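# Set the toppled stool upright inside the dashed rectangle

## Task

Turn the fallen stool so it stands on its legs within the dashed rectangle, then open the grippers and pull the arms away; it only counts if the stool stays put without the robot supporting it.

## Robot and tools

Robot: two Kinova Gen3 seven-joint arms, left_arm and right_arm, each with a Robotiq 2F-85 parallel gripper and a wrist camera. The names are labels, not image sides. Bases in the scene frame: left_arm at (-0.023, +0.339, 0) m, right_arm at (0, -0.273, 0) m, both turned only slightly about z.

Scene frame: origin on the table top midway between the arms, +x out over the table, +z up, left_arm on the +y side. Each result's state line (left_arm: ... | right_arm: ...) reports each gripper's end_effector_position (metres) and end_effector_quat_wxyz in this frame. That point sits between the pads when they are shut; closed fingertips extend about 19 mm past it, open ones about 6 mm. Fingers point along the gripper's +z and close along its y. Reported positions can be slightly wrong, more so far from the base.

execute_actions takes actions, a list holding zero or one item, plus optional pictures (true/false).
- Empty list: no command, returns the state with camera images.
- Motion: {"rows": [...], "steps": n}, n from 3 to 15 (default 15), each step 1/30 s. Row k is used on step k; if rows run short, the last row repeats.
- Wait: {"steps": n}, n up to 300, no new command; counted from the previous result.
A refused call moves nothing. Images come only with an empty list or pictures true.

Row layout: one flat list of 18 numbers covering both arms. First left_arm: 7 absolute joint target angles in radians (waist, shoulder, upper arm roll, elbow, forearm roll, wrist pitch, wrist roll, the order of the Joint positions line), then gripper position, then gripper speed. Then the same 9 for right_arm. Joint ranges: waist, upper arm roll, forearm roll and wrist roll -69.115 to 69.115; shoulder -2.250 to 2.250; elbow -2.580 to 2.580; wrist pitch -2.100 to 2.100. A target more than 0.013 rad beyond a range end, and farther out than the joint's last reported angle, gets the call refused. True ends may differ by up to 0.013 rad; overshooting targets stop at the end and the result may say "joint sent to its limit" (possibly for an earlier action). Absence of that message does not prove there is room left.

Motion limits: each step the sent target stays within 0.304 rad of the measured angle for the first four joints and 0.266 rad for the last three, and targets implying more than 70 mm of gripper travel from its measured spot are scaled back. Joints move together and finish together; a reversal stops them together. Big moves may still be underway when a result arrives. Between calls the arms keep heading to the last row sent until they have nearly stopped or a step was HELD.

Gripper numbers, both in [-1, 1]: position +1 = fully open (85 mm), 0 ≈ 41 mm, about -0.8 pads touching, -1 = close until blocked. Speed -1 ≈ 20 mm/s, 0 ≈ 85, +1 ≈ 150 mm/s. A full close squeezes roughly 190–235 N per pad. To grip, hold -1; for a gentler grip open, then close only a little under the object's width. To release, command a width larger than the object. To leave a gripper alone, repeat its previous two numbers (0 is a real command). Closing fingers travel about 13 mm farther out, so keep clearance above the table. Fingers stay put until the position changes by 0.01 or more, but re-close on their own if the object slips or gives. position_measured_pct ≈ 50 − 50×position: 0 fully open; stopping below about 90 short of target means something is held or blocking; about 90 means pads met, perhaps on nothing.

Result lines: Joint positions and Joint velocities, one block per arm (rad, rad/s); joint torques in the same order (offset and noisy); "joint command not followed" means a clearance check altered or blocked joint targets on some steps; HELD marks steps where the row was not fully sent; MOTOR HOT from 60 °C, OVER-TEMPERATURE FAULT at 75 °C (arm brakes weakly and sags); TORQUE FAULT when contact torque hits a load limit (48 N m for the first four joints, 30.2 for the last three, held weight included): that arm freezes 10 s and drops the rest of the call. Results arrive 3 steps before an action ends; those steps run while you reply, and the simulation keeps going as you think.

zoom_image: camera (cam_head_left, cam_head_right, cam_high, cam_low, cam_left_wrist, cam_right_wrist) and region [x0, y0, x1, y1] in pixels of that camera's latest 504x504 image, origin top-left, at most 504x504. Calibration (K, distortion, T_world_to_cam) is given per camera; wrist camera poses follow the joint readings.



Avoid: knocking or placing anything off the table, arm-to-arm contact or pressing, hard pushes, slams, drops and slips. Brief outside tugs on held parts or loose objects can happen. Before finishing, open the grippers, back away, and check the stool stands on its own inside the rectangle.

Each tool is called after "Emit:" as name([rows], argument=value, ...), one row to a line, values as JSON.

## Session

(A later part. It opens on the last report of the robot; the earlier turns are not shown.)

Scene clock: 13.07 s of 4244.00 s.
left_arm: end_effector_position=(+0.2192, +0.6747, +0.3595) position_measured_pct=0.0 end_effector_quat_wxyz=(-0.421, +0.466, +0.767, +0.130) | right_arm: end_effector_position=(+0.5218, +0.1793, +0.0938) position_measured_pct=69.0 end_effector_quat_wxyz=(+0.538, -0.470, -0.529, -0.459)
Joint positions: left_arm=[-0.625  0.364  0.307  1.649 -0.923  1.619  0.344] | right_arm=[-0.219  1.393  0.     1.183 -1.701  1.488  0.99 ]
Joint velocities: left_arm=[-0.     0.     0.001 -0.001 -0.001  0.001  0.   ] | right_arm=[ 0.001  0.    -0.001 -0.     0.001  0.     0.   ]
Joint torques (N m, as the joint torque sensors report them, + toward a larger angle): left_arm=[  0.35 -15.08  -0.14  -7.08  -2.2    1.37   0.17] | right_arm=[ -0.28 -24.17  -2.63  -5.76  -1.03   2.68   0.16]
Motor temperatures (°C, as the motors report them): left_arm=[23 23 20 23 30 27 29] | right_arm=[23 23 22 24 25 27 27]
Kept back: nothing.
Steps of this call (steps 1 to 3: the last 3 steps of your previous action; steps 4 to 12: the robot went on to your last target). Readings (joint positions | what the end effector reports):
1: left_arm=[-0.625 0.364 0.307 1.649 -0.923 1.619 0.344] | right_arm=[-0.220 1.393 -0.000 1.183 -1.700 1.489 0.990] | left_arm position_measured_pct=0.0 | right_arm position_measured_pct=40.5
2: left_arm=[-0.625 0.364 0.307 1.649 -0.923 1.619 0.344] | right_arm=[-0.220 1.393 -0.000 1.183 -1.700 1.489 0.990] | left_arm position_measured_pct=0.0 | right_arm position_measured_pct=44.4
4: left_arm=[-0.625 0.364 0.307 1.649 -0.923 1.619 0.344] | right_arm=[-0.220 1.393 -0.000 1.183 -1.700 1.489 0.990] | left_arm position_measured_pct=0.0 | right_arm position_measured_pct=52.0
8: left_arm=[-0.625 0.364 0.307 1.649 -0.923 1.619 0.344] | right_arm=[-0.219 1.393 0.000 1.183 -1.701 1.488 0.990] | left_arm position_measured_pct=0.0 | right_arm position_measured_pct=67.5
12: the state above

Emit:
execute_actions([
  {"rows": [[-0.625,0.364,0.307,1.649,-0.923,1.619,0.344,1,0,-0.2198,1.3895,0,1.1851,-1.6994,1.4893,0.9887,-1,0.4],[-0.625,0.364,0.307,1.649,-0.923,1.619,0.344,1,0,-0.2198,1.3809,0,1.1902,-1.6991,1.4889,0.9852,-1,0.4],[-0.625,0.364,0.307,1.649,-0.923,1.619,0.344,1,0,-0.2198,1.3678,0,1.1979,-1.6986,1.4882,0.9798,-1,0.4],[-0.625,0.364,0.307,1.649,-0.923,1.619,0.344,1,0,-0.2198,1.3515,0,1.2075,-1.6981,1.4874,0.9731,-1,0.4],[-0.625,0.364,0.307,1.649,-0.923,1.619,0.344,1,0,-0.2198,1.3330,0,1.2184,-1.6974,1.4864,0.9655,-1,0.4],[-0.625,0.364,0.307,1.649,-0.923,1.619,0.344,1,0,-0.2198,1.3134,0,1.2299,-1.6968,1.4854,0.9575,-1,0.4],[-0.625,0.364,0.307,1.649,-0.923,1.619,0.344,1,0,-0.2198,1.2937,0,1.2414,-1.6961,1.4844,0.9495,-1,0.4],[-0.625,0.364,0.307,1.649,-0.923,1.619,0.344,1,0,-0.2198,1.2752,0,1.2523,-1.6954,1.4834,0.9419,-1,0.4],[-0.625,0.364,0.307,1.649,-0.923,1.619,0.344,1,0,-0.2198,1.2589,0,1.2619,-1.6949,1.4826,0.9352,-1,0.4],[-0.625,0.364,0.307,1.649,-0.923,1.619,0.344,1,0,-0.2198,1.2458,0,1.2696,-1.6944,1.4819,0.9298,-1,0.4],[-0.625,0.364,0.307,1.649,-0.923,1.619,0.344,1,0,-0.2198,1.2372,0,1.2747,-1.6941,1.4815,0.9263,-1,0.4],[-0.625,0.364,0.307,1.649,-0.923,1.619,0.344,1,0,-0.2198,1.2341,0,1.2765,-1.6940,1.4813,0.925,-1,0.4]], "steps": 15},
])

Emit:
execute_actions([
  {"steps": 9},
], pictures=true)

Scene clock: 14.03 s of 4244.00 s.
left_arm: end_effector_position=(+0.2192, +0.6747, +0.3595) position_measured_pct=0.0 end_effector_quat_wxyz=(-0.421, +0.466, +0.767, +0.130) | right_arm: end_effector_position=(+0.5214, +0.1802, +0.1598) position_measured_pct=69.0 end_effector_quat_wxyz=(+0.539, -0.469, -0.529, -0.459)
Joint positions: left_arm=[-0.625  0.364  0.307  1.649 -0.923  1.619  0.344] | right_arm=[-0.22   1.257 -0.001  1.263 -1.696  1.483  0.934]
Joint velocities: left_arm=[ 0.    -0.002  0.001  0.    -0.    -0.     0.   ] | right_arm=[-0.    -0.378 -0.007  0.215  0.007 -0.006 -0.165]
Joint torques (N m, as the joint torque sensors report them, + toward a larger angle): left_arm=[  0.44 -15.15  -0.06  -7.12  -2.06   1.22   0.19] | right_arm=[  0.59 -25.89  -5.35  -7.15  -3.4    4.09  -0.82]
Motor temperatures (°C, as the motors report them): left_arm=[23 23 20 23 30 27 29] | right_arm=[23 23 22 24 25 27 27]
Steps of this call (steps 1 to 15: the robot went on to your last target; steps 16 to 17: nothing new was sent; steps 18 to 29: the first 12 steps of this action). Readings (joint positions | what the end effector reports):
18: left_arm=[-0.625 0.364 0.307 1.649 -0.923 1.619 0.344] | right_arm=[-0.219 1.392 0.000 1.183 -1.701 1.488 0.990] | left_arm position_measured_pct=0.0 | right_arm position_measured_pct=69.0
19: left_arm=[-0.625 0.364 0.307 1.649 -0.923 1.619 0.344] | right_arm=[-0.219 1.389 0.001 1.185 -1.700 1.487 0.989] | left_arm position_measured_pct=0.0 | right_arm position_measured_pct=69.0
21: left_arm=[-0.625 0.364 0.307 1.649 -0.923 1.619 0.344] | right_arm=[-0.220 1.376 0.002 1.195 -1.697 1.484 0.984] | left_arm position_measured_pct=0.0 | right_arm position_measured_pct=69.0
25: left_arm=[-0.625 0.364 0.307 1.649 -0.923 1.619 0.344] | right_arm=[-0.219 1.322 0.002 1.227 -1.696 1.484 0.961] | left_arm position_measured_pct=0.0 | right_arm position_measured_pct=69.0
29: the state above

Scene clock: 14.33 s of 4244.00 s.
left_arm: end_effector_position=(+0.2192, +0.6747, +0.3595) position_measured_pct=0.0 end_effector_quat_wxyz=(-0.421, +0.466, +0.767, +0.130) | right_arm: end_effector_position=(+0.5206, +0.1798, +0.1693) position_measured_pct=69.0 end_effector_quat_wxyz=(+0.539, -0.469, -0.529, -0.458)
Joint positions: left_arm=[-0.625  0.364  0.307  1.649 -0.923  1.619  0.344] | right_arm=[-0.22   1.235  0.     1.276 -1.694  1.481  0.925]
Joint velocities: left_arm=[ 0.     0.    -0.     0.001  0.    -0.001 -0.   ] | right_arm=[-0.    -0.007 -0.001  0.002 -0.002  0.     0.   ]
Joint torques (N m, as the joint torque sensors report them, + toward a larger angle): left_arm=[  0.38 -14.99  -0.11  -6.98  -2.08   1.29   0.14] | right_arm=[  0.09 -28.07  -5.62  -7.75  -4.11   5.05  -1.24]
Motor temperatures (°C, as the motors report them): left_arm=[23 23 20 23 30 27 29] | right_arm=[23 23 22 24 25 27 27]
Kept back: nothing.
Steps of this call (steps 1 to 3: the last 3 steps of your previous action; steps 4 to 9: the robot went on to your last target). Readings (joint positions | what the end effector reports):
1: left_arm=[-0.625 0.364 0.307 1.649 -0.923 1.619 0.344] | right_arm=[-0.220 1.246 -0.001 1.269 -1.695 1.483 0.929] | left_arm position_measured_pct=0.0 | right_arm position_measured_pct=69.0
2: left_arm=[-0.625 0.364 0.307 1.649 -0.923 1.619 0.344] | right_arm=[-0.220 1.240 -0.001 1.272 -1.696 1.483 0.926] | left_arm position_measured_pct=0.0 | right_arm position_measured_pct=69.0
4: left_arm=[-0.625 0.364 0.307 1.649 -0.923 1.619 0.344] | right_arm=[-0.220 1.237 -0.001 1.274 -1.695 1.483 0.925] | left_arm position_measured_pct=0.0 | right_arm position_measured_pct=69.0
8: left_arm=[-0.625 0.364 0.307 1.649 -0.923 1.619 0.344] | right_arm=[-0.220 1.235 0.000 1.276 -1.694 1.481 0.925] | left_arm position_measured_pct=0.0 | right_arm position_measured_pct=69.0
9: the state above
camera_calibration (this result's frames):
cam_left_wrist: T_world_to_cam=[[0.83007, 0.535252, -0.156492, -0.494662], [0.212651, -0.563229, -0.798469, 0.678989], [-0.515523, 0.629507, -0.581341, 0.0397328], [0, 0, 0, 1]] pos_world=[0.286699, 0.622183, 0.487839]
cam_right_wrist: T_world_to_cam=[[0.993292, 0.0979052, -0.0615317, -0.52456], [-0.0635289, 0.0174114, -0.997828, 0.256413], [-0.0966212, 0.995043, 0.0235144, 0.011487], [0, 0, 0, 1]] pos_world=[0.538441, 0.0354626, 0.223309]

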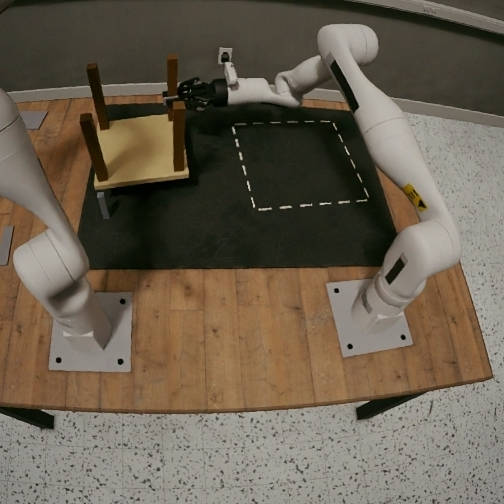

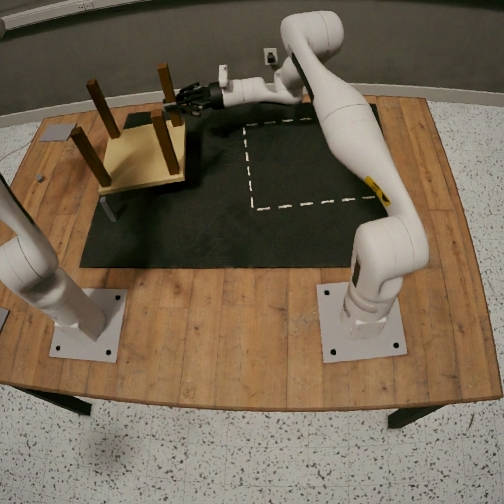

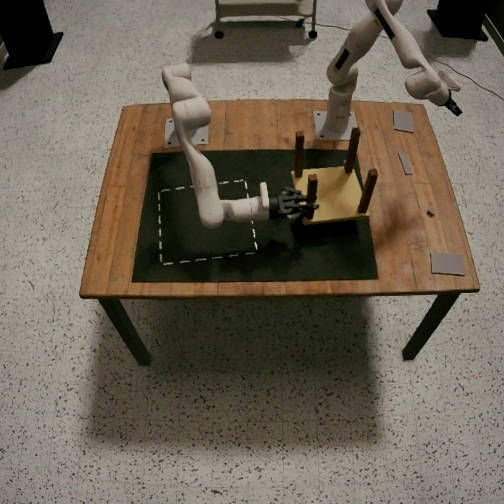

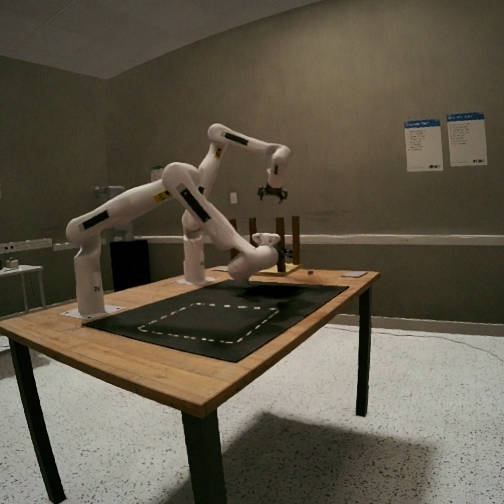

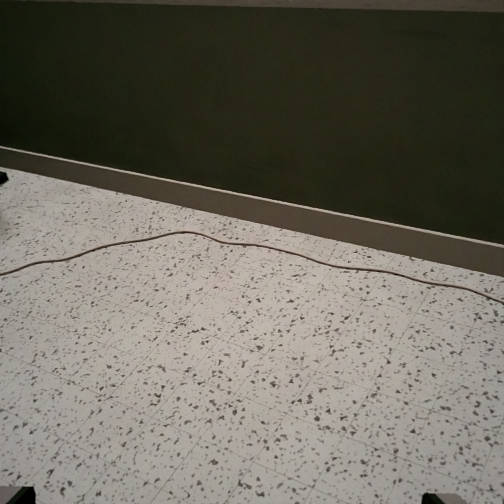

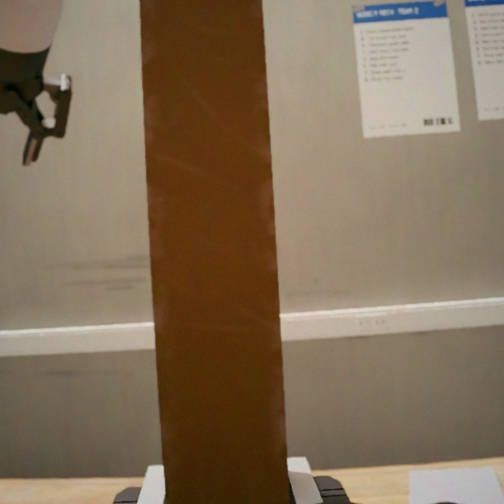

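Emit:
execute_actions([
  {"rows": [[-0.625,0.364,0.307,1.649,-0.923,1.619,0.344,1,0,-0.219,1.234,0,1.277,-1.693,1.482,0.923,-1,0.4],[-0.625,0.364,0.307,1.649,-0.923,1.619,0.344,1,0,-0.217,1.234,0,1.277,-1.691,1.483,0.916,-1,0.4],[-0.625,0.364,0.307,1.649,-0.923,1.619,0.344,1,0,-0.213,1.234,0,1.278,-1.688,1.484,0.904,-1,0.4],[-0.625,0.364,0.307,1.649,-0.923,1.619,0.344,1,0,-0.208,1.233,0,1.280,-1.684,1.486,0.887,-1,0.4],[-0.625,0.364,0.307,1.649,-0.923,1.619,0.344,1,0,-0.202,1.233,0,1.281,-1.678,1.489,0.866,-1,0.4],[-0.625,0.364,0.307,1.649,-0.923,1.619,0.344,1,0,-0.194,1.232,0,1.283,-1.671,1.493,0.840,-1,0.4],[-0.625,0.364,0.307,1.649,-0.923,1.619,0.344,1,0,-0.185,1.231,0,1.286,-1.663,1.497,0.809,-1,0.4],[-0.625,0.364,0.307,1.649,-0.923,1.619,0.344,1,0,-0.174,1.230,0,1.289,-1.653,1.502,0.773,-1,0.4],[-0.625,0.364,0.307,1.649,-0.923,1.619,0.344,1,0,-0.163,1.230,0,1.292,-1.643,1.507,0.736,-1,0.4],[-0.625,0.364,0.307,1.649,-0.923,1.619,0.344,1,0,-0.152,1.229,0,1.295,-1.633,1.512,0.698,-1,0.4],[-0.625,0.364,0.307,1.649,-0.923,1.619,0.344,1,0,-0.140,1.228,0,1.298,-1.622,1.517,0.660,-1,0.4],[-0.625,0.364,0.307,1.649,-0.923,1.619,0.344,1,0,-0.129,1.227,0,1.301,-1.612,1.522,0.622,-1,0.4],[-0.625,0.364,0.307,1.649,-0.923,1.619,0.344,1,0,-0.118,1.226,0,1.304,-1.602,1.527,0.584,-1,0.4],[-0.625,0.364,0.307,1.649,-0.923,1.619,0.344,1,0,-0.106,1.225,0,1.307,-1.592,1.532,0.546,-1,0.4],[-0.625,0.364,0.307,1.649,-0.923,1.619,0.344,1,0,-0.095,1.224,0,1.310,-1.582,1.537,0.508,-1,0.4]], "steps": 15},
])

Emit:
execute_actions([
  {"rows": [[-0.625,0.364,0.307,1.649,-0.923,1.619,0.344,1,0,-0.084,1.223,0,1.313,-1.571,1.542,0.470,-1,0.4],[-0.625,0.364,0.307,1.649,-0.923,1.619,0.344,1,0,-0.072,1.222,0,1.317,-1.561,1.547,0.432,-1,0.4],[-0.625,0.364,0.307,1.649,-0.923,1.619,0.344,1,0,-0.061,1.221,0,1.320,-1.551,1.552,0.394,-1,0.4],[-0.625,0.364,0.307,1.649,-0.923,1.619,0.344,1,0,-0.050,1.220,0,1.323,-1.541,1.558,0.357,-1,0.4],[-0.625,0.364,0.307,1.649,-0.923,1.619,0.344,1,0,-0.038,1.220,0,1.326,-1.530,1.563,0.319,-1,0.4],[-0.625,0.364,0.307,1.649,-0.923,1.619,0.344,1,0,-0.027,1.219,0,1.329,-1.520,1.568,0.281,-1,0.4],[-0.625,0.364,0.307,1.649,-0.923,1.619,0.344,1,0,-0.016,1.218,0,1.332,-1.510,1.573,0.243,-1,0.4],[-0.625,0.364,0.307,1.649,-0.923,1.619,0.344,1,0,-0.004,1.217,0,1.335,-1.500,1.578,0.205,-1,0.4],[-0.625,0.364,0.307,1.649,-0.923,1.619,0.344,1,0,0.007,1.216,0,1.338,-1.489,1.583,0.167,-1,0.4],[-0.625,0.364,0.307,1.649,-0.923,1.619,0.344,1,0,0.018,1.215,0,1.341,-1.479,1.588,0.129,-1,0.4],[-0.625,0.364,0.307,1.649,-0.923,1.619,0.344,1,0,0.030,1.214,0,1.344,-1.469,1.593,0.091,-1,0.4],[-0.625,0.364,0.307,1.649,-0.923,1.619,0.344,1,0,0.041,1.213,0,1.347,-1.459,1.598,0.053,-1,0.4],[-0.625,0.364,0.307,1.649,-0.923,1.619,0.344,1,0,0.052,1.212,0,1.350,-1.449,1.603,0.016,-1,0.4],[-0.625,0.364,0.307,1.649,-0.923,1.619,0.344,1,0,0.064,1.211,0,1.353,-1.438,1.608,-0.022,-1,0.4],[-0.625,0.364,0.307,1.649,-0.923,1.619,0.344,1,0,0.075,1.211,0,1.357,-1.428,1.613,-0.060,-1,0.4]], "steps": 15},
])

Emit:
execute_actions([
  {"rows": [[-0.625,0.364,0.307,1.649,-0.923,1.619,0.344,1,0,0.086,1.210,0,1.360,-1.418,1.619,-0.098,-1,0.4],[-0.625,0.364,0.307,1.649,-0.923,1.619,0.344,1,0,0.098,1.209,0,1.363,-1.408,1.624,-0.136,-1,0.4],[-0.625,0.364,0.307,1.649,-0.923,1.619,0.344,1,0,0.109,1.208,0,1.366,-1.397,1.629,-0.174,-1,0.4],[-0.625,0.364,0.307,1.649,-0.923,1.619,0.344,1,0,0.120,1.207,0,1.369,-1.387,1.634,-0.212,-1,0.4],[-0.625,0.364,0.307,1.649,-0.923,1.619,0.344,1,0,0.132,1.206,0,1.372,-1.377,1.639,-0.250,-1,0.4],[-0.625,0.364,0.307,1.649,-0.923,1.619,0.344,1,0,0.143,1.205,0,1.375,-1.367,1.644,-0.288,-1,0.4],[-0.625,0.364,0.307,1.649,-0.923,1.619,0.344,1,0,0.154,1.204,0,1.378,-1.357,1.649,-0.326,-1,0.4],[-0.625,0.364,0.307,1.649,-0.923,1.619,0.344,1,0,0.166,1.203,0,1.381,-1.346,1.654,-0.363,-1,0.4],[-0.625,0.364,0.307,1.649,-0.923,1.619,0.344,1,0,0.177,1.202,0,1.384,-1.336,1.659,-0.401,-1,0.4],[-0.625,0.364,0.307,1.649,-0.923,1.619,0.344,1,0,0.188,1.201,0,1.387,-1.326,1.664,-0.439,-1,0.4],[-0.625,0.364,0.307,1.649,-0.923,1.619,0.344,1,0,0.200,1.201,0,1.390,-1.316,1.669,-0.477,-1,0.4],[-0.625,0.364,0.307,1.649,-0.923,1.619,0.344,1,0,0.211,1.200,0,1.394,-1.305,1.674,-0.515,-1,0.4],[-0.625,0.364,0.307,1.649,-0.923,1.619,0.344,1,0,0.222,1.199,0,1.397,-1.295,1.680,-0.553,-1,0.4],[-0.625,0.364,0.307,1.649,-0.923,1.619,0.344,1,0,0.234,1.198,0,1.400,-1.285,1.685,-0.591,-1,0.4],[-0.625,0.364,0.307,1.649,-0.923,1.619,0.344,1,0,0.245,1.197,0,1.403,-1.275,1.690,-0.629,-1,0.4]], "steps": 15},
])

Emit:
execute_actions([
  {"rows": [[-0.625,0.364,0.307,1.649,-0.923,1.619,0.344,1,0,0.256,1.196,0,1.406,-1.265,1.695,-0.667,-1,0.4],[-0.625,0.364,0.307,1.649,-0.923,1.619,0.344,1,0,0.268,1.195,0,1.409,-1.254,1.700,-0.704,-1,0.4],[-0.625,0.364,0.307,1.649,-0.923,1.619,0.344,1,0,0.279,1.194,0,1.412,-1.244,1.705,-0.742,-1,0.4],[-0.625,0.364,0.307,1.649,-0.923,1.619,0.344,1,0,0.290,1.193,0,1.415,-1.234,1.710,-0.780,-1,0.4],[-0.625,0.364,0.307,1.649,-0.923,1.619,0.344,1,0,0.302,1.192,0,1.418,-1.224,1.715,-0.818,-1,0.4],[-0.625,0.364,0.307,1.649,-0.923,1.619,0.344,1,0,0.313,1.191,0,1.421,-1.213,1.720,-0.856,-1,0.4],[-0.625,0.364,0.307,1.649,-0.923,1.619,0.344,1,0,0.324,1.191,0,1.424,-1.203,1.725,-0.894,-1,0.4],[-0.625,0.364,0.307,1.649,-0.923,1.619,0.344,1,0,0.336,1.190,0,1.427,-1.193,1.730,-0.932,-1,0.4],[-0.625,0.364,0.307,1.649,-0.923,1.619,0.344,1,0,0.347,1.189,0,1.430,-1.183,1.736,-0.970,-1,0.4],[-0.625,0.364,0.307,1.649,-0.923,1.619,0.344,1,0,0.358,1.188,0,1.434,-1.172,1.741,-1.008,-1,0.4],[-0.625,0.364,0.307,1.649,-0.923,1.619,0.344,1,0,0.370,1.187,0,1.437,-1.162,1.746,-1.046,-1,0.4],[-0.625,0.364,0.307,1.649,-0.923,1.619,0.344,1,0,0.381,1.186,0,1.440,-1.152,1.751,-1.083,-1,0.4],[-0.625,0.364,0.307,1.649,-0.923,1.619,0.344,1,0,0.392,1.185,0,1.443,-1.142,1.756,-1.121,-1,0.4],[-0.625,0.364,0.307,1.649,-0.923,1.619,0.344,1,0,0.404,1.184,0,1.446,-1.132,1.761,-1.159,-1,0.4],[-0.625,0.364,0.307,1.649,-0.923,1.619,0.344,1,0,0.415,1.183,0,1.449,-1.121,1.766,-1.197,-1,0.4]], "steps": 15},
])

Emit:
execute_actions([
  {"rows": [[-0.625,0.364,0.307,1.649,-0.923,1.619,0.344,1,0,0.426,1.182,0,1.452,-1.111,1.771,-1.235,-1,0.4],[-0.625,0.364,0.307,1.649,-0.923,1.619,0.344,1,0,0.438,1.181,0,1.455,-1.101,1.776,-1.273,-1,0.4],[-0.625,0.364,0.307,1.649,-0.923,1.619,0.344,1,0,0.449,1.181,0,1.458,-1.091,1.781,-1.311,-1,0.4],[-0.625,0.364,0.307,1.649,-0.923,1.619,0.344,1,0,0.460,1.180,0,1.461,-1.080,1.786,-1.349,-1,0.4],[-0.625,0.364,0.307,1.649,-0.923,1.619,0.344,1,0,0.472,1.179,0,1.464,-1.070,1.791,-1.387,-1,0.4],[-0.625,0.364,0.307,1.649,-0.923,1.619,0.344,1,0,0.483,1.178,0,1.467,-1.060,1.797,-1.424,-1,0.4],[-0.625,0.364,0.307,1.649,-0.923,1.619,0.344,1,0,0.494,1.177,0,1.470,-1.050,1.802,-1.462,-1,0.4],[-0.625,0.364,0.307,1.649,-0.923,1.619,0.344,1,0,0.506,1.176,0,1.474,-1.040,1.807,-1.500,-1,0.4],[-0.625,0.364,0.307,1.649,-0.923,1.619,0.344,1,0,0.517,1.175,0,1.477,-1.029,1.812,-1.538,-1,0.4],[-0.625,0.364,0.307,1.649,-0.923,1.619,0.344,1,0,0.528,1.174,0,1.480,-1.019,1.817,-1.576,-1,0.4],[-0.625,0.364,0.307,1.649,-0.923,1.619,0.344,1,0,0.540,1.173,0,1.483,-1.009,1.822,-1.614,-1,0.4],[-0.625,0.364,0.307,1.649,-0.923,1.619,0.344,1,0,0.551,1.172,0,1.486,-0.999,1.827,-1.652,-1,0.4],[-0.625,0.364,0.307,1.649,-0.923,1.619,0.344,1,0,0.562,1.172,0,1.489,-0.988,1.832,-1.690,-1,0.4],[-0.625,0.364,0.307,1.649,-0.923,1.619,0.344,1,0,0.574,1.171,0,1.492,-0.978,1.837,-1.728,-1,0.4],[-0.625,0.364,0.307,1.649,-0.923,1.619,0.344,1,0,0.585,1.170,0,1.495,-0.968,1.842,-1.766,-1,0.4]], "steps": 15},
])

Emit:
execute_actions([
  {"rows": [[-0.625,0.364,0.307,1.649,-0.923,1.619,0.344,1,0,0.596,1.169,0,1.498,-0.958,1.847,-1.803,-1,0.4],[-0.625,0.364,0.307,1.649,-0.923,1.619,0.344,1,0,0.607,1.168,0,1.501,-0.948,1.852,-1.839,-1,0.4],[-0.625,0.364,0.307,1.649,-0.923,1.619,0.344,1,0,0.616,1.167,0,1.504,-0.940,1.856,-1.870,-1,0.4],[-0.625,0.364,0.307,1.649,-0.923,1.619,0.344,1,0,0.624,1.167,0,1.506,-0.933,1.860,-1.896,-1,0.4],[-0.625,0.364,0.307,1.649,-0.923,1.619,0.344,1,0,0.630,1.166,0,1.507,-0.927,1.863,-1.917,-1,0.4],[-0.625,0.364,0.307,1.649,-0.923,1.619,0.344,1,0,0.635,1.166,0,1.509,-0.923,1.865,-1.934,-1,0.4],[-0.625,0.364,0.307,1.649,-0.923,1.619,0.344,1,0,0.639,1.165,0,1.510,-0.919,1.866,-1.946,-1,0.4],[-0.625,0.364,0.307,1.649,-0.923,1.619,0.344,1,0,0.641,1.165,0,1.510,-0.917,1.867,-1.953,-1,0.4],[-0.625,0.364,0.307,1.649,-0.923,1.619,0.344,1,0,0.6415,1.1652,0,1.5105,-0.9168,1.8677,-1.955,-1,0.4]], "steps": 15},
])

Emit:
execute_actions([
  {"steps": 6},
], pictures=true)

Scene clock: 17.90 s of 4244.00 s.
left_arm: end_effector_position=(+0.2192, +0.6747, +0.3595) position_measured_pct=0.0 end_effector_quat_wxyz=(-0.421, +0.466, +0.767, +0.130) | right_arm: end_effector_position=(+0.5253, +0.1435, +0.1663) position_measured_pct=69.0 end_effector_quat_wxyz=(+0.581, -0.526, -0.478, -0.396)
Joint positions: left_arm=[-0.625  0.364  0.307  1.649 -0.923  1.619  0.344] | right_arm=[-0.157  1.229 -0.     1.293 -1.638  1.509  0.719]
Joint velocities: left_arm=[-0.001  0.001 -0.    -0.    -0.002  0.    -0.001] | right_arm=[ 0.304 -0.023  0.004  0.081  0.282  0.136 -1.021]
Joint torques (N m, as the joint torque sensors report them, + toward a larger angle): left_arm=[  0.28 -15.03   0.15  -7.21  -2.13   1.3    0.24] | right_arm=[  1.28 -28.32  -5.02  -7.6   -4.15   4.65  -0.73]
Motor temperatures (°C, as the motors report them): left_arm=[23 23 20 23 30 27 29] | right_arm=[23 23 22 24 25 27 27]
Steps of this call (steps 1 to 30: the robot went on to your last target; steps 31 to 90: nothing new was sent; then 0.17 s passed at rest; steps 91 to 102: the first 12 steps of this action). Readings (joint positions | what the end effector reports):
91: left_arm=[-0.625 0.364 0.307 1.649 -0.923 1.619 0.344] | right_arm=[-0.220 1.234 -0.000 1.277 -1.694 1.481 0.925] | left_arm position_measured_pct=0.0 | right_arm position_measured_pct=69.0
92: left_arm=[-0.625 0.364 0.307 1.649 -0.923 1.619 0.344] | right_arm=[-0.219 1.234 -0.000 1.277 -1.693 1.482 0.923] | left_arm position_measured_pct=0.0 | right_arm position_measured_pct=69.0
94: left_arm=[-0.625 0.364 0.307 1.649 -0.923 1.619 0.344] | right_arm=[-0.214 1.234 -0.001 1.278 -1.689 1.484 0.909] | left_arm position_measured_pct=0.0 | right_arm position_measured_pct=69.0
98: left_arm=[-0.625 0.364 0.307 1.649 -0.923 1.619 0.344] | right_arm=[-0.193 1.232 -0.001 1.283 -1.671 1.493 0.840] | left_arm position_measured_pct=0.0 | right_arm position_measured_pct=69.0
102: the state above

Scene clock: 18.40 s of 4244.00 s.
left_arm: end_effector_position=(+0.2192, +0.6747, +0.3595) position_measured_pct=0.0 end_effector_quat_wxyz=(-0.421, +0.466, +0.767, +0.130) | right_arm: end_effector_position=(+0.5250, +0.0471, +0.1583) position_measured_pct=69.0 end_effector_quat_wxyz=(+0.663, -0.650, -0.309, -0.208)
Joint positions: left_arm=[-0.625  0.364  0.307  1.649 -0.923  1.619  0.344] | right_arm=[ 0.009  1.216 -0.     1.338 -1.488  1.584  0.162]
Joint velocities: left_arm=[ 0.     0.002  0.002  0.     0.    -0.002  0.001] | right_arm=[ 0.341 -0.028 -0.002  0.092  0.304  0.151 -1.134]
Joint torques (N m, as the joint torque sensors report them, + toward a larger angle): left_arm=[  0.24 -14.97  -0.21  -7.11  -2.12   1.16   0.25] | right_arm=[  0.76 -26.25  -5.58  -6.82  -3.41   5.19  -0.81]
Motor temperatures (°C, as the motors report them): left_arm=[23 23 20 23 30 27 29] | right_arm=[23 23 22 24 25 27 27]
Steps of this call (steps 1 to 3: the last 3 steps of your previous action; steps 4 to 15: the first 12 steps of this action). Readings (joint positions | what the end effector reports):
4: left_arm=[-0.625 0.364 0.307 1.649 -0.923 1.619 0.344] | right_arm=[-0.115 1.226 -0.000 1.305 -1.600 1.528 0.576] | left_arm position_measured_pct=0.0 | right_arm position_measured_pct=69.0
5: left_arm=[-0.625 0.364 0.307 1.649 -0.923 1.619 0.344] | right_arm=[-0.104 1.225 -0.000 1.308 -1.590 1.533 0.539] | left_arm position_measured_pct=0.0 | right_arm position_measured_pct=69.0
7: left_arm=[-0.625 0.364 0.307 1.649 -0.923 1.619 0.344] | right_arm=[-0.082 1.223 -0.000 1.314 -1.570 1.543 0.464] | left_arm position_measured_pct=0.0 | right_arm position_measured_pct=69.0
11: left_arm=[-0.625 0.364 0.307 1.649 -0.923 1.619 0.344] | right_arm=[-0.037 1.220 0.000 1.326 -1.529 1.564 0.313] | left_arm position_measured_pct=0.0 | right_arm position_measured_pct=69.0
15: the state above

Scene clock: 18.90 s of 4244.00 s.
left_arm: end_effector_position=(+0.2192, +0.6747, +0.3595) position_measured_pct=0.0 end_effector_quat_wxyz=(-0.421, +0.466, +0.767, +0.130) | right_arm: end_effector_position=(+0.5080, -0.0484, +0.1544) position_measured_pct=69.0 end_effector_quat_wxyz=(+0.690, -0.717, -0.099, +0.003)
Joint positions: left_arm=[-0.625  0.364  0.307  1.649 -0.923  1.619  0.344] | right_arm=[ 0.179  1.202 -0.     1.384 -1.335  1.66  -0.406]
Joint velocities: left_arm=[-0.002  0.001  0.001  0.    -0.001 -0.001  0.002] | right_arm=[ 0.342 -0.021 -0.001  0.091  0.304  0.15  -1.133]
Joint torques (N m, as the joint torque sensors report them, + toward a larger angle): left_arm=[  0.39 -14.99  -0.01  -7.09  -2.05   1.28   0.15] | right_arm=[  0.4  -25.06  -5.09  -5.41  -3.23   5.14  -0.81]
Motor temperatures (°C, as the motors report them): left_arm=[23 23 20 23 30 27 29] | right_arm=[23 23 22 24 25 27 27]
Steps of this call (steps 1 to 3: the last 3 steps of your previous action; steps 4 to 15: the first 12 steps of this action). Readings (joint positions | what the end effector reports):
4: left_arm=[-0.625 0.364 0.307 1.649 -0.923 1.619 0.344] | right_arm=[0.054 1.212 -0.000 1.351 -1.447 1.604 0.011] | left_arm position_measured_pct=0.0 | right_arm position_measured_pct=69.0
5: left_arm=[-0.625 0.364 0.307 1.649 -0.923 1.619 0.344] | right_arm=[0.065 1.211 0.000 1.354 -1.437 1.609 -0.027] | left_arm position_measured_pct=0.0 | right_arm position_measured_pct=69.0
7: left_arm=[-0.625 0.364 0.307 1.649 -0.923 1.619 0.344] | right_arm=[0.088 1.210 0.000 1.360 -1.417 1.619 -0.103] | left_arm position_measured_pct=0.0 | right_arm position_measured_pct=69.0
11: left_arm=[-0.625 0.364 0.307 1.649 -0.923 1.619 0.344] | right_arm=[0.133 1.206 0.000 1.372 -1.376 1.640 -0.255] | left_arm position_measured_pct=0.0 | right_arm position_measured_pct=69.0
15: the state above

Scene clock: 19.40 s of 4244.00 s.
left_arm: end_effector_position=(+0.2192, +0.6747, +0.3595) position_measured_pct=0.0 end_effector_quat_wxyz=(-0.421, +0.466, +0.767, +0.130) | right_arm: end_effector_position=(+0.4745, -0.1369, +0.1553) position_measured_pct=69.0 end_effector_quat_wxyz=(+0.656, -0.711, +0.126, +0.218)
Joint positions: left_arm=[-0.625  0.364  0.307  1.649 -0.923  1.619  0.344] | right_arm=[ 0.347  1.189  0.     1.431 -1.182  1.736 -0.975]
Joint velocities: left_arm=[ 0.    -0.002 -0.     0.    -0.001  0.002 -0.001] | right_arm=[ 0.364 -0.03   0.005  0.093  0.309  0.154 -1.134]
Joint torques (N m, as the joint torque sensors report them, + toward a larger angle): left_arm=[  0.29 -15.15  -0.2   -6.95  -2.24   1.18   0.22] | right_arm=[ -0.22 -23.97  -5.17  -3.85  -2.96   5.37  -0.17]
Motor temperatures (°C, as the motors report them): left_arm=[23 23 20 23 30 27 29] | right_arm=[23 23 22 24 25 27 27]
Steps of this call (steps 1 to 3: the last 3 steps of your previous action; steps 4 to 15: the first 12 steps of this action). Readings (joint positions | what the end effector reports):
4: left_arm=[-0.625 0.364 0.307 1.649 -0.923 1.619 0.344] | right_arm=[0.224 1.199 0.000 1.397 -1.294 1.680 -0.558] | left_arm position_measured_pct=0.0 | right_arm position_measured_pct=69.0
5: left_arm=[-0.625 0.364 0.307 1.649 -0.923 1.619 0.344] | right_arm=[0.235 1.198 -0.000 1.400 -1.284 1.686 -0.596] | left_arm position_measured_pct=0.0 | right_arm position_measured_pct=69.0
7: left_arm=[-0.625 0.364 0.307 1.649 -0.923 1.619 0.344] | right_arm=[0.255 1.196 -0.002 1.407 -1.262 1.694 -0.671] | left_arm position_measured_pct=0.0 | right_arm position_measured_pct=69.0
11: left_arm=[-0.625 0.364 0.307 1.649 -0.923 1.619 0.344] | right_arm=[0.296 1.193 -0.003 1.420 -1.220 1.714 -0.823] | left_arm position_measured_pct=0.0 | right_arm position_measured_pct=69.0
15: the state above

Scene clock: 19.90 s of 4244.00 s.
left_arm: end_effector_position=(+0.2192, +0.6747, +0.3595) position_measured_pct=0.0 end_effector_quat_wxyz=(-0.421, +0.466, +0.767, +0.130) | right_arm: end_effector_position=(+0.4282, -0.2182, +0.1619) position_measured_pct=69.0 end_effector_quat_wxyz=(+0.562, -0.631, +0.338, +0.415)
Joint positions: left_arm=[-0.625  0.364  0.307  1.649 -0.923  1.619  0.344] | right_arm=[ 0.519  1.175 -0.     1.477 -1.028  1.813 -1.543]
Joint velocities: left_arm=[-0.001  0.001 -0.    -0.     0.002 -0.     0.   ] | right_arm=[ 0.341 -0.03  -0.003  0.094  0.306  0.15  -1.134]
Joint torques (N m, as the joint torque sensors report them, + toward a larger angle): left_arm=[  0.32 -15.01  -0.13  -7.03  -2.05   1.18   0.17] | right_arm=[  0.47 -23.91  -4.9   -3.07  -2.81   5.51   0.41]
Motor temperatures (°C, as the motors report them): left_arm=[23 23 20 23 30 27 29] | right_arm=[23 23 22 24 25 27 27]
Steps of this call (steps 1 to 3: the last 3 steps of your previous action; steps 4 to 15: the first 12 steps of this action). Readings (joint positions | what the end effector reports):
4: left_arm=[-0.625 0.364 0.307 1.649 -0.923 1.619 0.344] | right_arm=[0.393 1.185 0.000 1.443 -1.141 1.757 -1.126] | left_arm position_measured_pct=0.0 | right_arm position_measured_pct=69.0
5: left_arm=[-0.625 0.364 0.307 1.649 -0.923 1.619 0.344] | right_arm=[0.405 1.184 0.000 1.446 -1.130 1.762 -1.164] | left_arm position_measured_pct=0.0 | right_arm position_measured_pct=69.0
7: left_arm=[-0.625 0.364 0.307 1.649 -0.923 1.619 0.344] | right_arm=[0.428 1.182 -0.000 1.452 -1.110 1.772 -1.240] | left_arm position_measured_pct=0.0 | right_arm position_measured_pct=69.0
11: left_arm=[-0.625 0.364 0.307 1.649 -0.923 1.619 0.344] | right_arm=[0.473 1.179 0.000 1.464 -1.069 1.792 -1.391] | left_arm position_measured_pct=0.0 | right_arm position_measured_pct=69.0
15: the state above

Scene clock: 20.40 s of 4244.00 s.
left_arm: end_effector_position=(+0.2192, +0.6747, +0.3595) position_measured_pct=0.0 end_effector_quat_wxyz=(-0.421, +0.466, +0.767, +0.130) | right_arm: end_effector_position=(+0.3872, -0.2693, +0.1694) position_measured_pct=69.0 end_effector_quat_wxyz=(+0.458, -0.530, +0.469, +0.539)
Joint positions: left_arm=[-0.625  0.364  0.307  1.649 -0.923  1.619  0.344] | right_arm=[ 0.64   1.166  0.001  1.51  -0.916  1.867 -1.955]
Joint velocities: left_arm=[-0.001 -0.    -0.001 -0.     0.001  0.002 -0.001] | right_arm=[ 0.012 -0.002 -0.017  0.004 -0.005  0.001 -0.009]
Joint torques (N m, as the joint torque sensors report them, + toward a larger angle): left_arm=[  0.45 -15.15  -0.11  -7.11  -2.19   1.11   0.29] | right_arm=[  0.33 -22.83  -4.39  -2.28  -2.83   5.75   0.7 ]
Motor temperatures (°C, as the motors report them): left_arm=[23 23 20 23 30 27 29] | right_arm=[23 23 22 24 25 27 27]
Steps of this call (steps 1 to 3: the last 3 steps of your previous action; steps 4 to 15: the first 12 steps of this action). Readings (joint positions | what the end effector reports):
4: left_arm=[-0.625 0.364 0.307 1.649 -0.923 1.619 0.344] | right_arm=[0.564 1.172 0.000 1.489 -0.987 1.833 -1.695] | left_arm position_measured_pct=0.0 | right_arm position_measured_pct=69.0
5: left_arm=[-0.625 0.364 0.307 1.649 -0.923 1.619 0.344] | right_arm=[0.575 1.171 0.000 1.492 -0.977 1.838 -1.733] | left_arm position_measured_pct=0.0 | right_arm position_measured_pct=69.0
7: left_arm=[-0.625 0.364 0.307 1.649 -0.923 1.619 0.344] | right_arm=[0.597 1.169 0.000 1.498 -0.957 1.847 -1.806] | left_arm position_measured_pct=0.0 | right_arm position_measured_pct=69.0
11: left_arm=[-0.625 0.364 0.307 1.649 -0.923 1.619 0.344] | right_arm=[0.631 1.166 0.001 1.508 -0.925 1.863 -1.923] | left_arm position_measured_pct=0.0 | right_arm position_measured_pct=69.0
15: the state above

Scene clock: 20.60 s of 4244.00 s.
left_arm: end_effector_position=(+0.2192, +0.6747, +0.3595) position_measured_pct=0.0 end_effector_quat_wxyz=(-0.421, +0.466, +0.767, +0.130) | right_arm: end_effector_position=(+0.3874, -0.2696, +0.1698) position_measured_pct=69.0 end_effector_quat_wxyz=(+0.458, -0.529, +0.469, +0.539)
Joint positions: left_arm=[-0.625  0.364  0.307  1.649 -0.923  1.619  0.344] | right_arm=[ 0.641  1.165  0.     1.51  -0.917  1.868 -1.955]
Joint velocities: left_arm=[ 0.002  0.001 -0.001 -0.     0.001  0.002 -0.002] | right_arm=[ 0.003 -0.     0.001  0.    -0.002  0.    -0.   ]
Joint torques (N m, as the joint torque sensors report them, + toward a larger angle): left_arm=[  0.37 -14.88  -0.08  -7.01  -2.05   1.1    0.15] | right_arm=[ -0.19 -22.73  -4.29  -2.66  -2.58   5.48   0.6 ]
Motor temperatures (°C, as the motors report them): left_arm=[23 23 20 23 30 27 29] | right_arm=[23 23 22 24 25 27 27]
Kept back: nothing.
Steps of this call (steps 1 to 3: the last 3 steps of your previous action; steps 4 to 6: the robot went on to your last target). Readings (joint positions | what the end effector reports):
1: left_arm=[-0.625 0.364 0.307 1.649 -0.923 1.619 0.344] | right_arm=[0.640 1.166 0.000 1.510 -0.917 1.868 -1.955] | left_arm position_measured_pct=0.0 | right_arm position_measured_pct=69.0
2: left_arm=[-0.625 0.364 0.307 1.649 -0.923 1.619 0.344] | right_arm=[0.640 1.165 0.000 1.510 -0.917 1.868 -1.955] | left_arm position_measured_pct=0.0 | right_arm position_measured_pct=69.0
4: left_arm=[-0.625 0.364 0.307 1.649 -0.923 1.619 0.344] | right_arm=[0.641 1.165 -0.000 1.510 -0.917 1.868 -1.955] | left_arm position_measured_pct=0.0 | right_arm position_measured_pct=69.0
6: the state above
camera_calibration (this result's frames):
cam_left_wrist: T_world_to_cam=[[0.83007, 0.535252, -0.156492, -0.494662], [0.212651, -0.563229, -0.798469, 0.678989], [-0.515523, 0.629507, -0.581341, 0.0397329], [0, 0, 0, 1]] pos_world=[0.286699, 0.622183, 0.487839]
cam_right_wrist: T_world_to_cam=[[-0.981493, -0.181788, 0.0602009, 0.320766], [0.0548596, 0.0342733, 0.997906, -0.123939], [-0.183471, 0.98274, -0.0236662, 0.484061], [0, 0, 0, 1]] pos_world=[0.41044, -0.413147, 0.115825]

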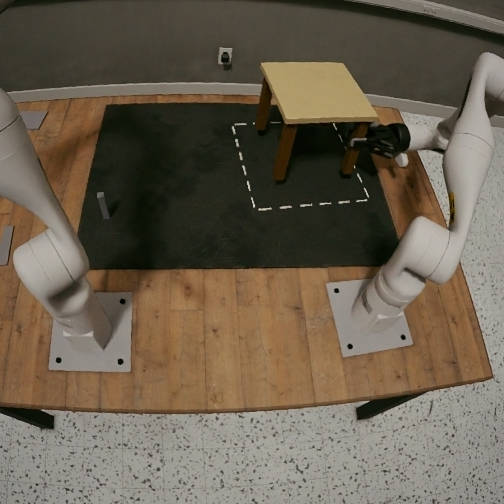

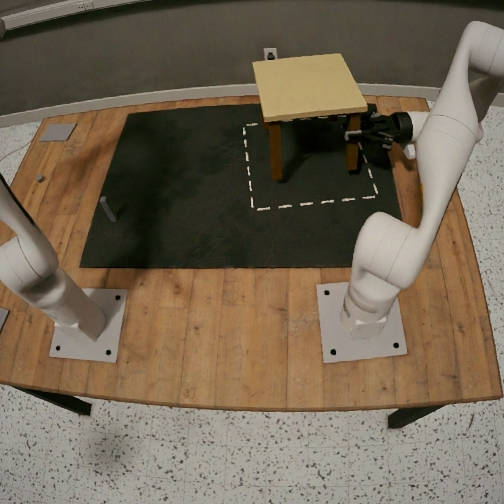

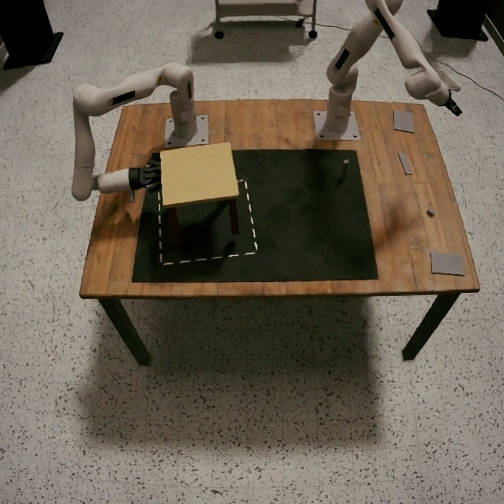

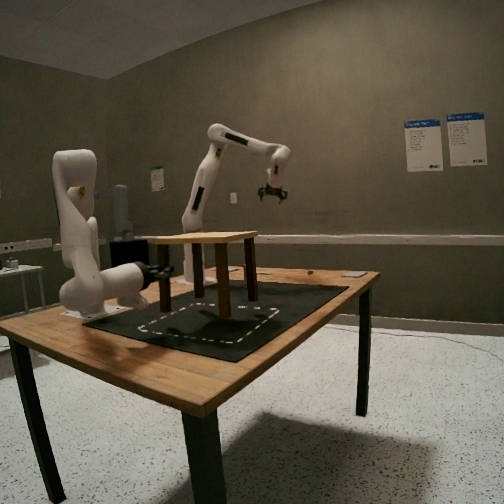

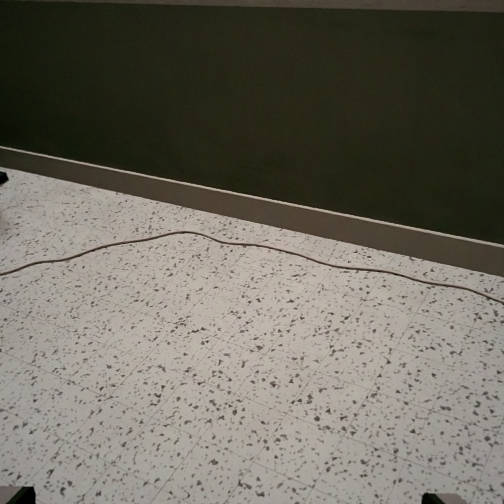

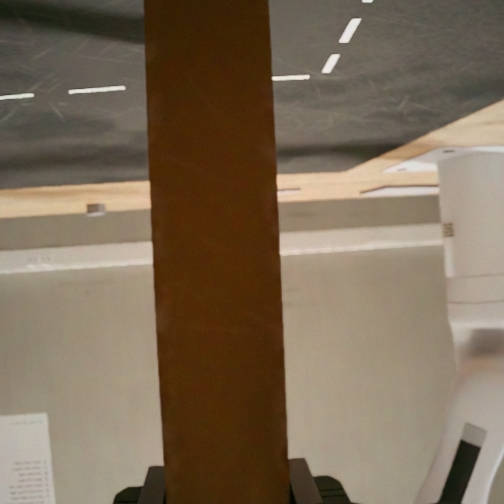

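The flip held. Checking height and alignment before lowering.

Emit:
zoom_image(camera="cam_low", region=[110, 215, 290, 355])

Emit:
zoom_image(camera="cam_high", region=[120, 130, 280, 280])

Emit:
zoom_image(camera="cam_head_left", region=[220, 50, 400, 220])

Region (110, 215, 290, 355) of cam_low's 504x504 image, scaled by 2.800, with more detail than that image has.

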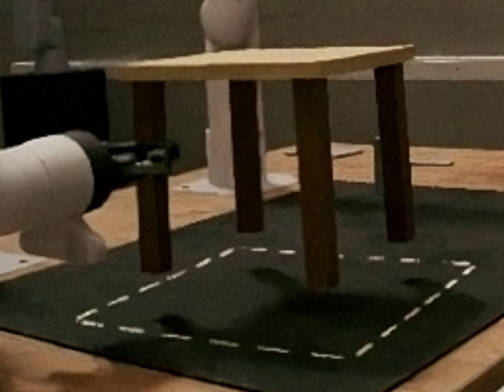

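Region (120, 130, 280, 280) of cam_high's 504x504 image, scaled by 3.150, with more detail than that image has; it fills the top 472 rows of this view, and the rest is white.

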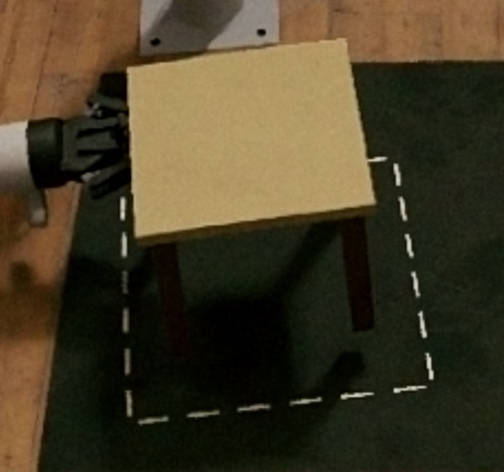

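Region (220, 50, 400, 220) of cam_head_left's 504x504 image, scaled by 2.800, with more detail than that image has.

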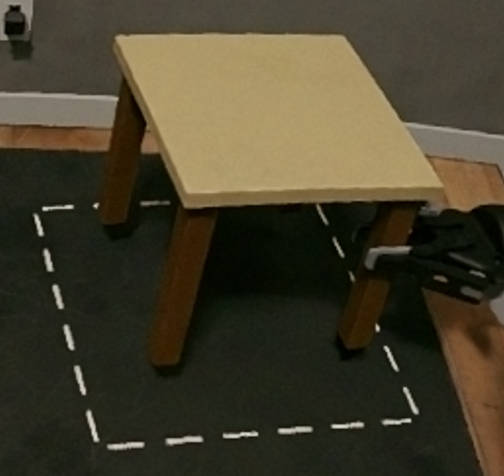

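Emit:
execute_actions([
  {"rows": [[-0.625,0.364,0.307,1.649,-0.923,1.619,0.344,1,0,0.6415,1.1668,0,1.5098,-0.9166,1.8672,-1.9543,-1,0.4],[-0.625,0.364,0.307,1.649,-0.923,1.619,0.344,1,0,0.6415,1.1711,0,1.5077,-0.9161,1.8658,-1.9524,-1,0.4],[-0.625,0.364,0.307,1.649,-0.923,1.619,0.344,1,0,0.6415,1.1777,0,1.5046,-0.9153,1.8637,-1.9496,-1,0.4],[-0.625,0.364,0.307,1.649,-0.923,1.619,0.344,1,0,0.6415,1.1860,0,1.5006,-0.9143,1.8610,-1.9460,-1,0.4],[-0.625,0.364,0.307,1.649,-0.923,1.619,0.344,1,0,0.6415,1.1953,0,1.4962,-0.9132,1.8580,-1.9419,-1,0.4],[-0.625,0.364,0.307,1.649,-0.923,1.619,0.344,1,0,0.6415,1.2052,0,1.4915,-0.9120,1.8548,-1.9377,-1,0.4],[-0.625,0.364,0.307,1.649,-0.923,1.619,0.344,1,0,0.6415,1.2151,0,1.4868,-0.9108,1.8516,-1.9334,-1,0.4],[-0.625,0.364,0.307,1.649,-0.923,1.619,0.344,1,0,0.6415,1.2245,0,1.4823,-0.9096,1.8486,-1.9293,-1,0.4],[-0.625,0.364,0.307,1.649,-0.923,1.619,0.344,1,0,0.6415,1.2328,0,1.4784,-0.9086,1.8460,-1.9257,-1,0.4],[-0.625,0.364,0.307,1.649,-0.923,1.619,0.344,1,0,0.6415,1.2393,0,1.4753,-0.9078,1.8438,-1.9229,-1,0.4],[-0.625,0.364,0.307,1.649,-0.923,1.619,0.344,1,0,0.6415,1.2437,0,1.4732,-0.9073,1.8424,-1.9210,-1,0.4],[-0.625,0.364,0.307,1.649,-0.923,1.619,0.344,1,0,0.6415,1.2453,0,1.4725,-0.9071,1.8419,-1.9203,-1,0.4]], "steps": 15},
])

Emit:
execute_actions([
  {"steps": 7},
], pictures=true)

Scene clock: 22.37 s of 4244.00 s.
left_arm: end_effector_position=(+0.2192, +0.6747, +0.3595) position_measured_pct=0.0 end_effector_quat_wxyz=(-0.421, +0.466, +0.767, +0.130) | right_arm: end_effector_position=(+0.3875, -0.2699, +0.1355) position_measured_pct=69.0 end_effector_quat_wxyz=(+0.458, -0.530, +0.469, +0.538)
Joint positions: left_arm=[-0.625  0.364  0.307  1.649 -0.923  1.619  0.344] | right_arm=[ 0.641  1.239  0.     1.476 -0.908  1.843 -1.923]
Joint velocities: left_arm=[ 0.    -0.     0.001 -0.     0.    -0.     0.001] | right_arm=[-0.     0.142  0.004 -0.07   0.026 -0.067  0.071]
Joint torques (N m, as the joint torque sensors report them, + toward a larger angle): left_arm=[  0.34 -15.22  -0.13  -7.06  -2.13   1.23   0.12] | right_arm=[  0.44 -25.1   -4.43  -2.08  -2.6    6.03   0.81]
Motor temperatures (°C, as the motors report them): left_arm=[23 23 20 23 30 27 29] | right_arm=[23 24 22 24 25 27 27]
Steps of this call (steps 1 to 15: the robot went on to your last target; steps 16 to 41: nothing new was sent; steps 42 to 53: the first 12 steps of this action). Readings (joint positions | what the end effector reports):
42: left_arm=[-0.625 0.364 0.307 1.649 -0.923 1.619 0.344] | right_arm=[0.642 1.166 -0.000 1.510 -0.917 1.868 -1.955] | left_arm position_measured_pct=0.0 | right_arm position_measured_pct=69.0
43: left_arm=[-0.625 0.364 0.307 1.649 -0.923 1.619 0.344] | right_arm=[0.642 1.168 -0.000 1.509 -0.917 1.868 -1.954] | left_arm position_measured_pct=0.0 | right_arm position_measured_pct=69.0
45: left_arm=[-0.625 0.364 0.307 1.649 -0.923 1.619 0.344] | right_arm=[0.642 1.176 -0.000 1.506 -0.916 1.865 -1.951] | left_arm position_measured_pct=0.0 | right_arm position_measured_pct=69.0
49: left_arm=[-0.625 0.364 0.307 1.649 -0.923 1.619 0.344] | right_arm=[0.641 1.207 -0.000 1.491 -0.912 1.855 -1.937] | left_arm position_measured_pct=0.0 | right_arm position_measured_pct=69.0
53: the state above

Scene clock: 22.60 s of 4244.00 s.
left_arm: end_effector_position=(+0.2192, +0.6747, +0.3595) position_measured_pct=0.0 end_effector_quat_wxyz=(-0.421, +0.466, +0.767, +0.130) | right_arm: end_effector_position=(+0.3876, -0.2698, +0.1329) position_measured_pct=69.0 end_effector_quat_wxyz=(+0.458, -0.530, +0.469, +0.538)
Joint positions: left_arm=[-0.625  0.364  0.307  1.649 -0.923  1.619  0.344] | right_arm=[ 0.641  1.245 -0.     1.473 -0.907  1.842 -1.92 ]
Joint velocities: left_arm=[ 0.001  0.002  0.002 -0.001  0.     0.    -0.001] | right_arm=[-0.     0.005  0.001 -0.001  0.    -0.002 -0.   ]
Joint torques (N m, as the joint torque sensors report them, + toward a larger angle): left_arm=[  0.28 -15.14  -0.13  -6.89  -2.04   1.24   0.22] | right_arm=[  0.63 -23.32  -4.4   -1.95  -2.5    5.38   0.61]
Motor temperatures (°C, as the motors report them): left_arm=[23 23 20 23 30 27 29] | right_arm=[23 24 22 24 25 27 27]
Kept back: nothing.
Steps of this call (steps 1 to 3: the last 3 steps of your previous action; steps 4 to 7: the robot went on to your last target). Readings (joint positions | what the end effector reports):
1: left_arm=[-0.625 0.364 0.307 1.649 -0.923 1.619 0.344] | right_arm=[0.641 1.242 0.000 1.474 -0.907 1.842 -1.921] | left_arm position_measured_pct=0.0 | right_arm position_measured_pct=69.0
2: left_arm=[-0.625 0.364 0.307 1.649 -0.923 1.619 0.344] | right_arm=[0.641 1.243 0.001 1.473 -0.907 1.841 -1.921] | left_arm position_measured_pct=0.0 | right_arm position_measured_pct=69.0
4: left_arm=[-0.625 0.364 0.307 1.649 -0.923 1.619 0.344] | right_arm=[0.642 1.244 0.000 1.473 -0.907 1.842 -1.920] | left_arm position_measured_pct=0.0 | right_arm position_measured_pct=69.0
7: the state above
camera_calibration (this result's frames):
cam_left_wrist: T_world_to_cam=[[0.83007, 0.535252, -0.156492, -0.494662], [0.212651, -0.563229, -0.798469, 0.678989], [-0.515523, 0.629507, -0.581341, 0.0397328], [0, 0, 0, 1]] pos_world=[0.286699, 0.622183, 0.487839]
cam_right_wrist: T_world_to_cam=[[-0.981589, -0.181445, 0.0596649, 0.323316], [0.054263, 0.0345959, 0.997927, -0.0868046], [-0.183133, 0.982792, -0.0241132, 0.483364], [0, 0, 0, 1]] pos_world=[0.410594, -0.413379, 0.0789895]

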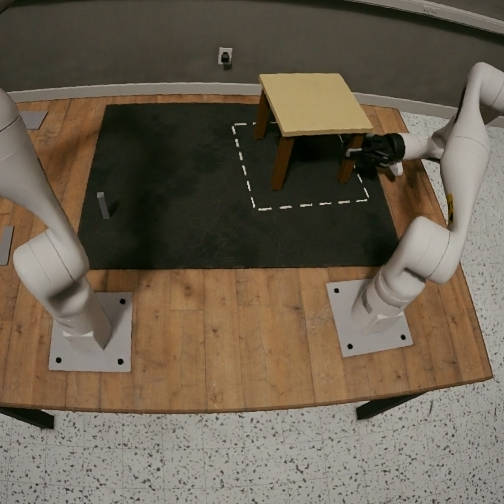

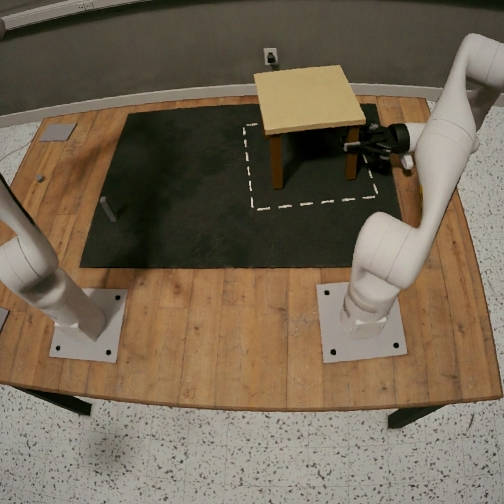

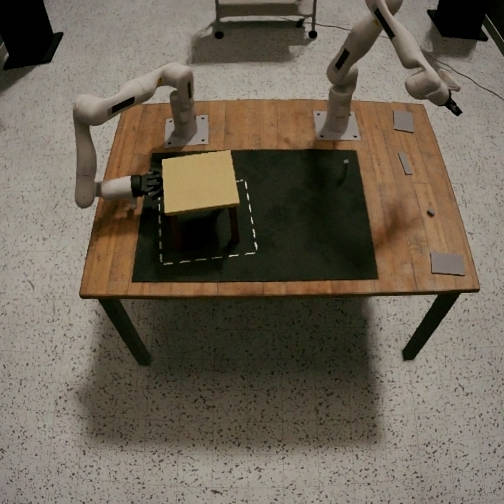

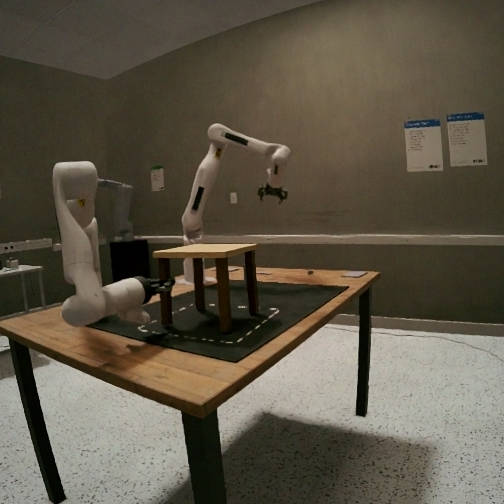

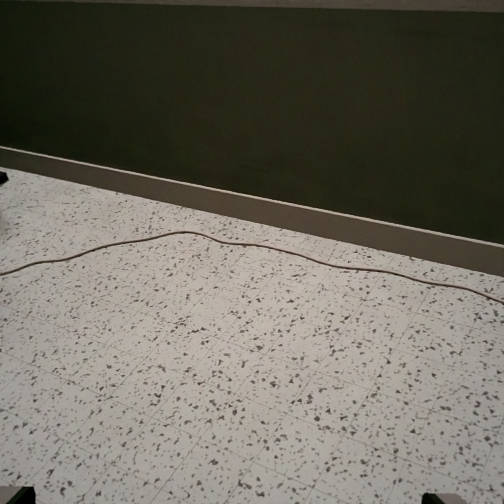

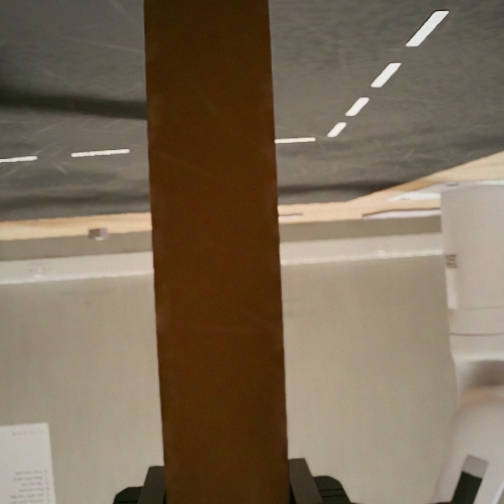

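Emit:
zoom_image(camera="cam_low", region=[110, 235, 290, 355])

Region (110, 235, 290, 355) of cam_low's 504x504 image, scaled by 2.800, with more detail than that image has.

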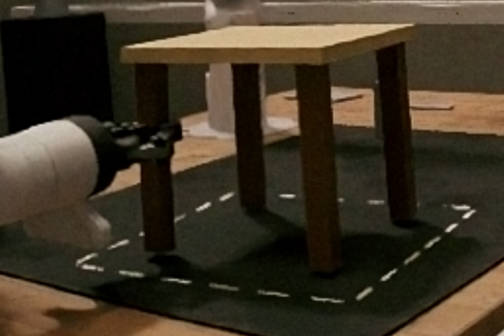

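Emit:
execute_actions([
  {"rows": [[-0.625,0.364,0.307,1.649,-0.923,1.619,0.344,1,0,0.6415,1.2474,0,1.4714,-0.9068,1.8412,-1.9194,-1,0.4],[-0.625,0.364,0.307,1.649,-0.923,1.619,0.344,1,0,0.6415,1.2496,0,1.4704,-0.9066,1.8405,-1.9184,-1,0.4],[-0.625,0.364,0.307,1.649,-0.923,1.619,0.344,1,0,0.6415,1.2517,0,1.4693,-0.9063,1.8398,-1.9175,-1,0.4],[-0.625,0.364,0.307,1.649,-0.923,1.619,0.344,1,0,0.6415,1.2539,0,1.4682,-0.9060,1.8391,-1.9166,-1,0.4],[-0.625,0.364,0.307,1.649,-0.923,1.619,0.344,1,0,0.6415,1.2560,0,1.4672,-0.9058,1.8384,-1.9156,-1,0.4],[-0.625,0.364,0.307,1.649,-0.923,1.619,0.344,1,0,0.6415,1.2582,0,1.4661,-0.9055,1.8377,-1.9147,-1,0.4]], "steps": 14},
])

Scene clock: 23.27 s of 4244.00 s.
left_arm: end_effector_position=(+0.2192, +0.6747, +0.3595) position_measured_pct=0.0 end_effector_quat_wxyz=(-0.421, +0.466, +0.767, +0.130) | right_arm: end_effector_position=(+0.3872, -0.2699, +0.1272) position_measured_pct=69.0 end_effector_quat_wxyz=(+0.459, -0.529, +0.469, +0.538)
Joint positions: left_arm=[-0.625  0.364  0.307  1.649 -0.923  1.619  0.344] | right_arm=[ 0.642  1.258 -0.     1.466 -0.905  1.839 -1.915]
Joint velocities: left_arm=[-0.     0.     0.001  0.001 -0.    -0.001  0.   ] | right_arm=[ 0.001  0.005  0.    -0.002  0.    -0.     0.   ]
Joint torques (N m, as the joint torque sensors report them, + toward a larger angle): left_arm=[  0.19 -15.29  -0.08  -7.04  -2.18   1.22   0.29] | right_arm=[  0.02 -21.83  -3.28  -2.19  -1.77   4.01   0.25]
Motor temperatures (°C, as the motors report them): left_arm=[23 23 20 23 30 27 29] | right_arm=[23 24 22 24 25 27 27]
Steps of this call (steps 1 to 9: the robot went on to your last target; steps 10 to 20: the first 11 steps of this action). Readings (joint positions | what the end effector reports):
10: left_arm=[-0.625 0.364 0.307 1.649 -0.923 1.619 0.344] | right_arm=[0.642 1.246 -0.000 1.472 -0.907 1.842 -1.920] | left_arm position_measured_pct=0.0 | right_arm position_measured_pct=69.0
11: left_arm=[-0.625 0.364 0.307 1.649 -0.923 1.619 0.344] | right_arm=[0.642 1.248 -0.000 1.471 -0.907 1.842 -1.919] | left_arm position_measured_pct=0.0 | right_arm position_measured_pct=69.0
13: left_arm=[-0.625 0.364 0.307 1.649 -0.923 1.619 0.344] | right_arm=[0.641 1.251 -0.000 1.470 -0.906 1.840 -1.918] | left_arm position_measured_pct=0.0 | right_arm position_measured_pct=69.0
17: left_arm=[-0.625 0.364 0.307 1.649 -0.923 1.619 0.344] | right_arm=[0.642 1.257 -0.000 1.467 -0.906 1.839 -1.915] | left_arm position_measured_pct=0.0 | right_arm position_measured_pct=69.0
20: the state above


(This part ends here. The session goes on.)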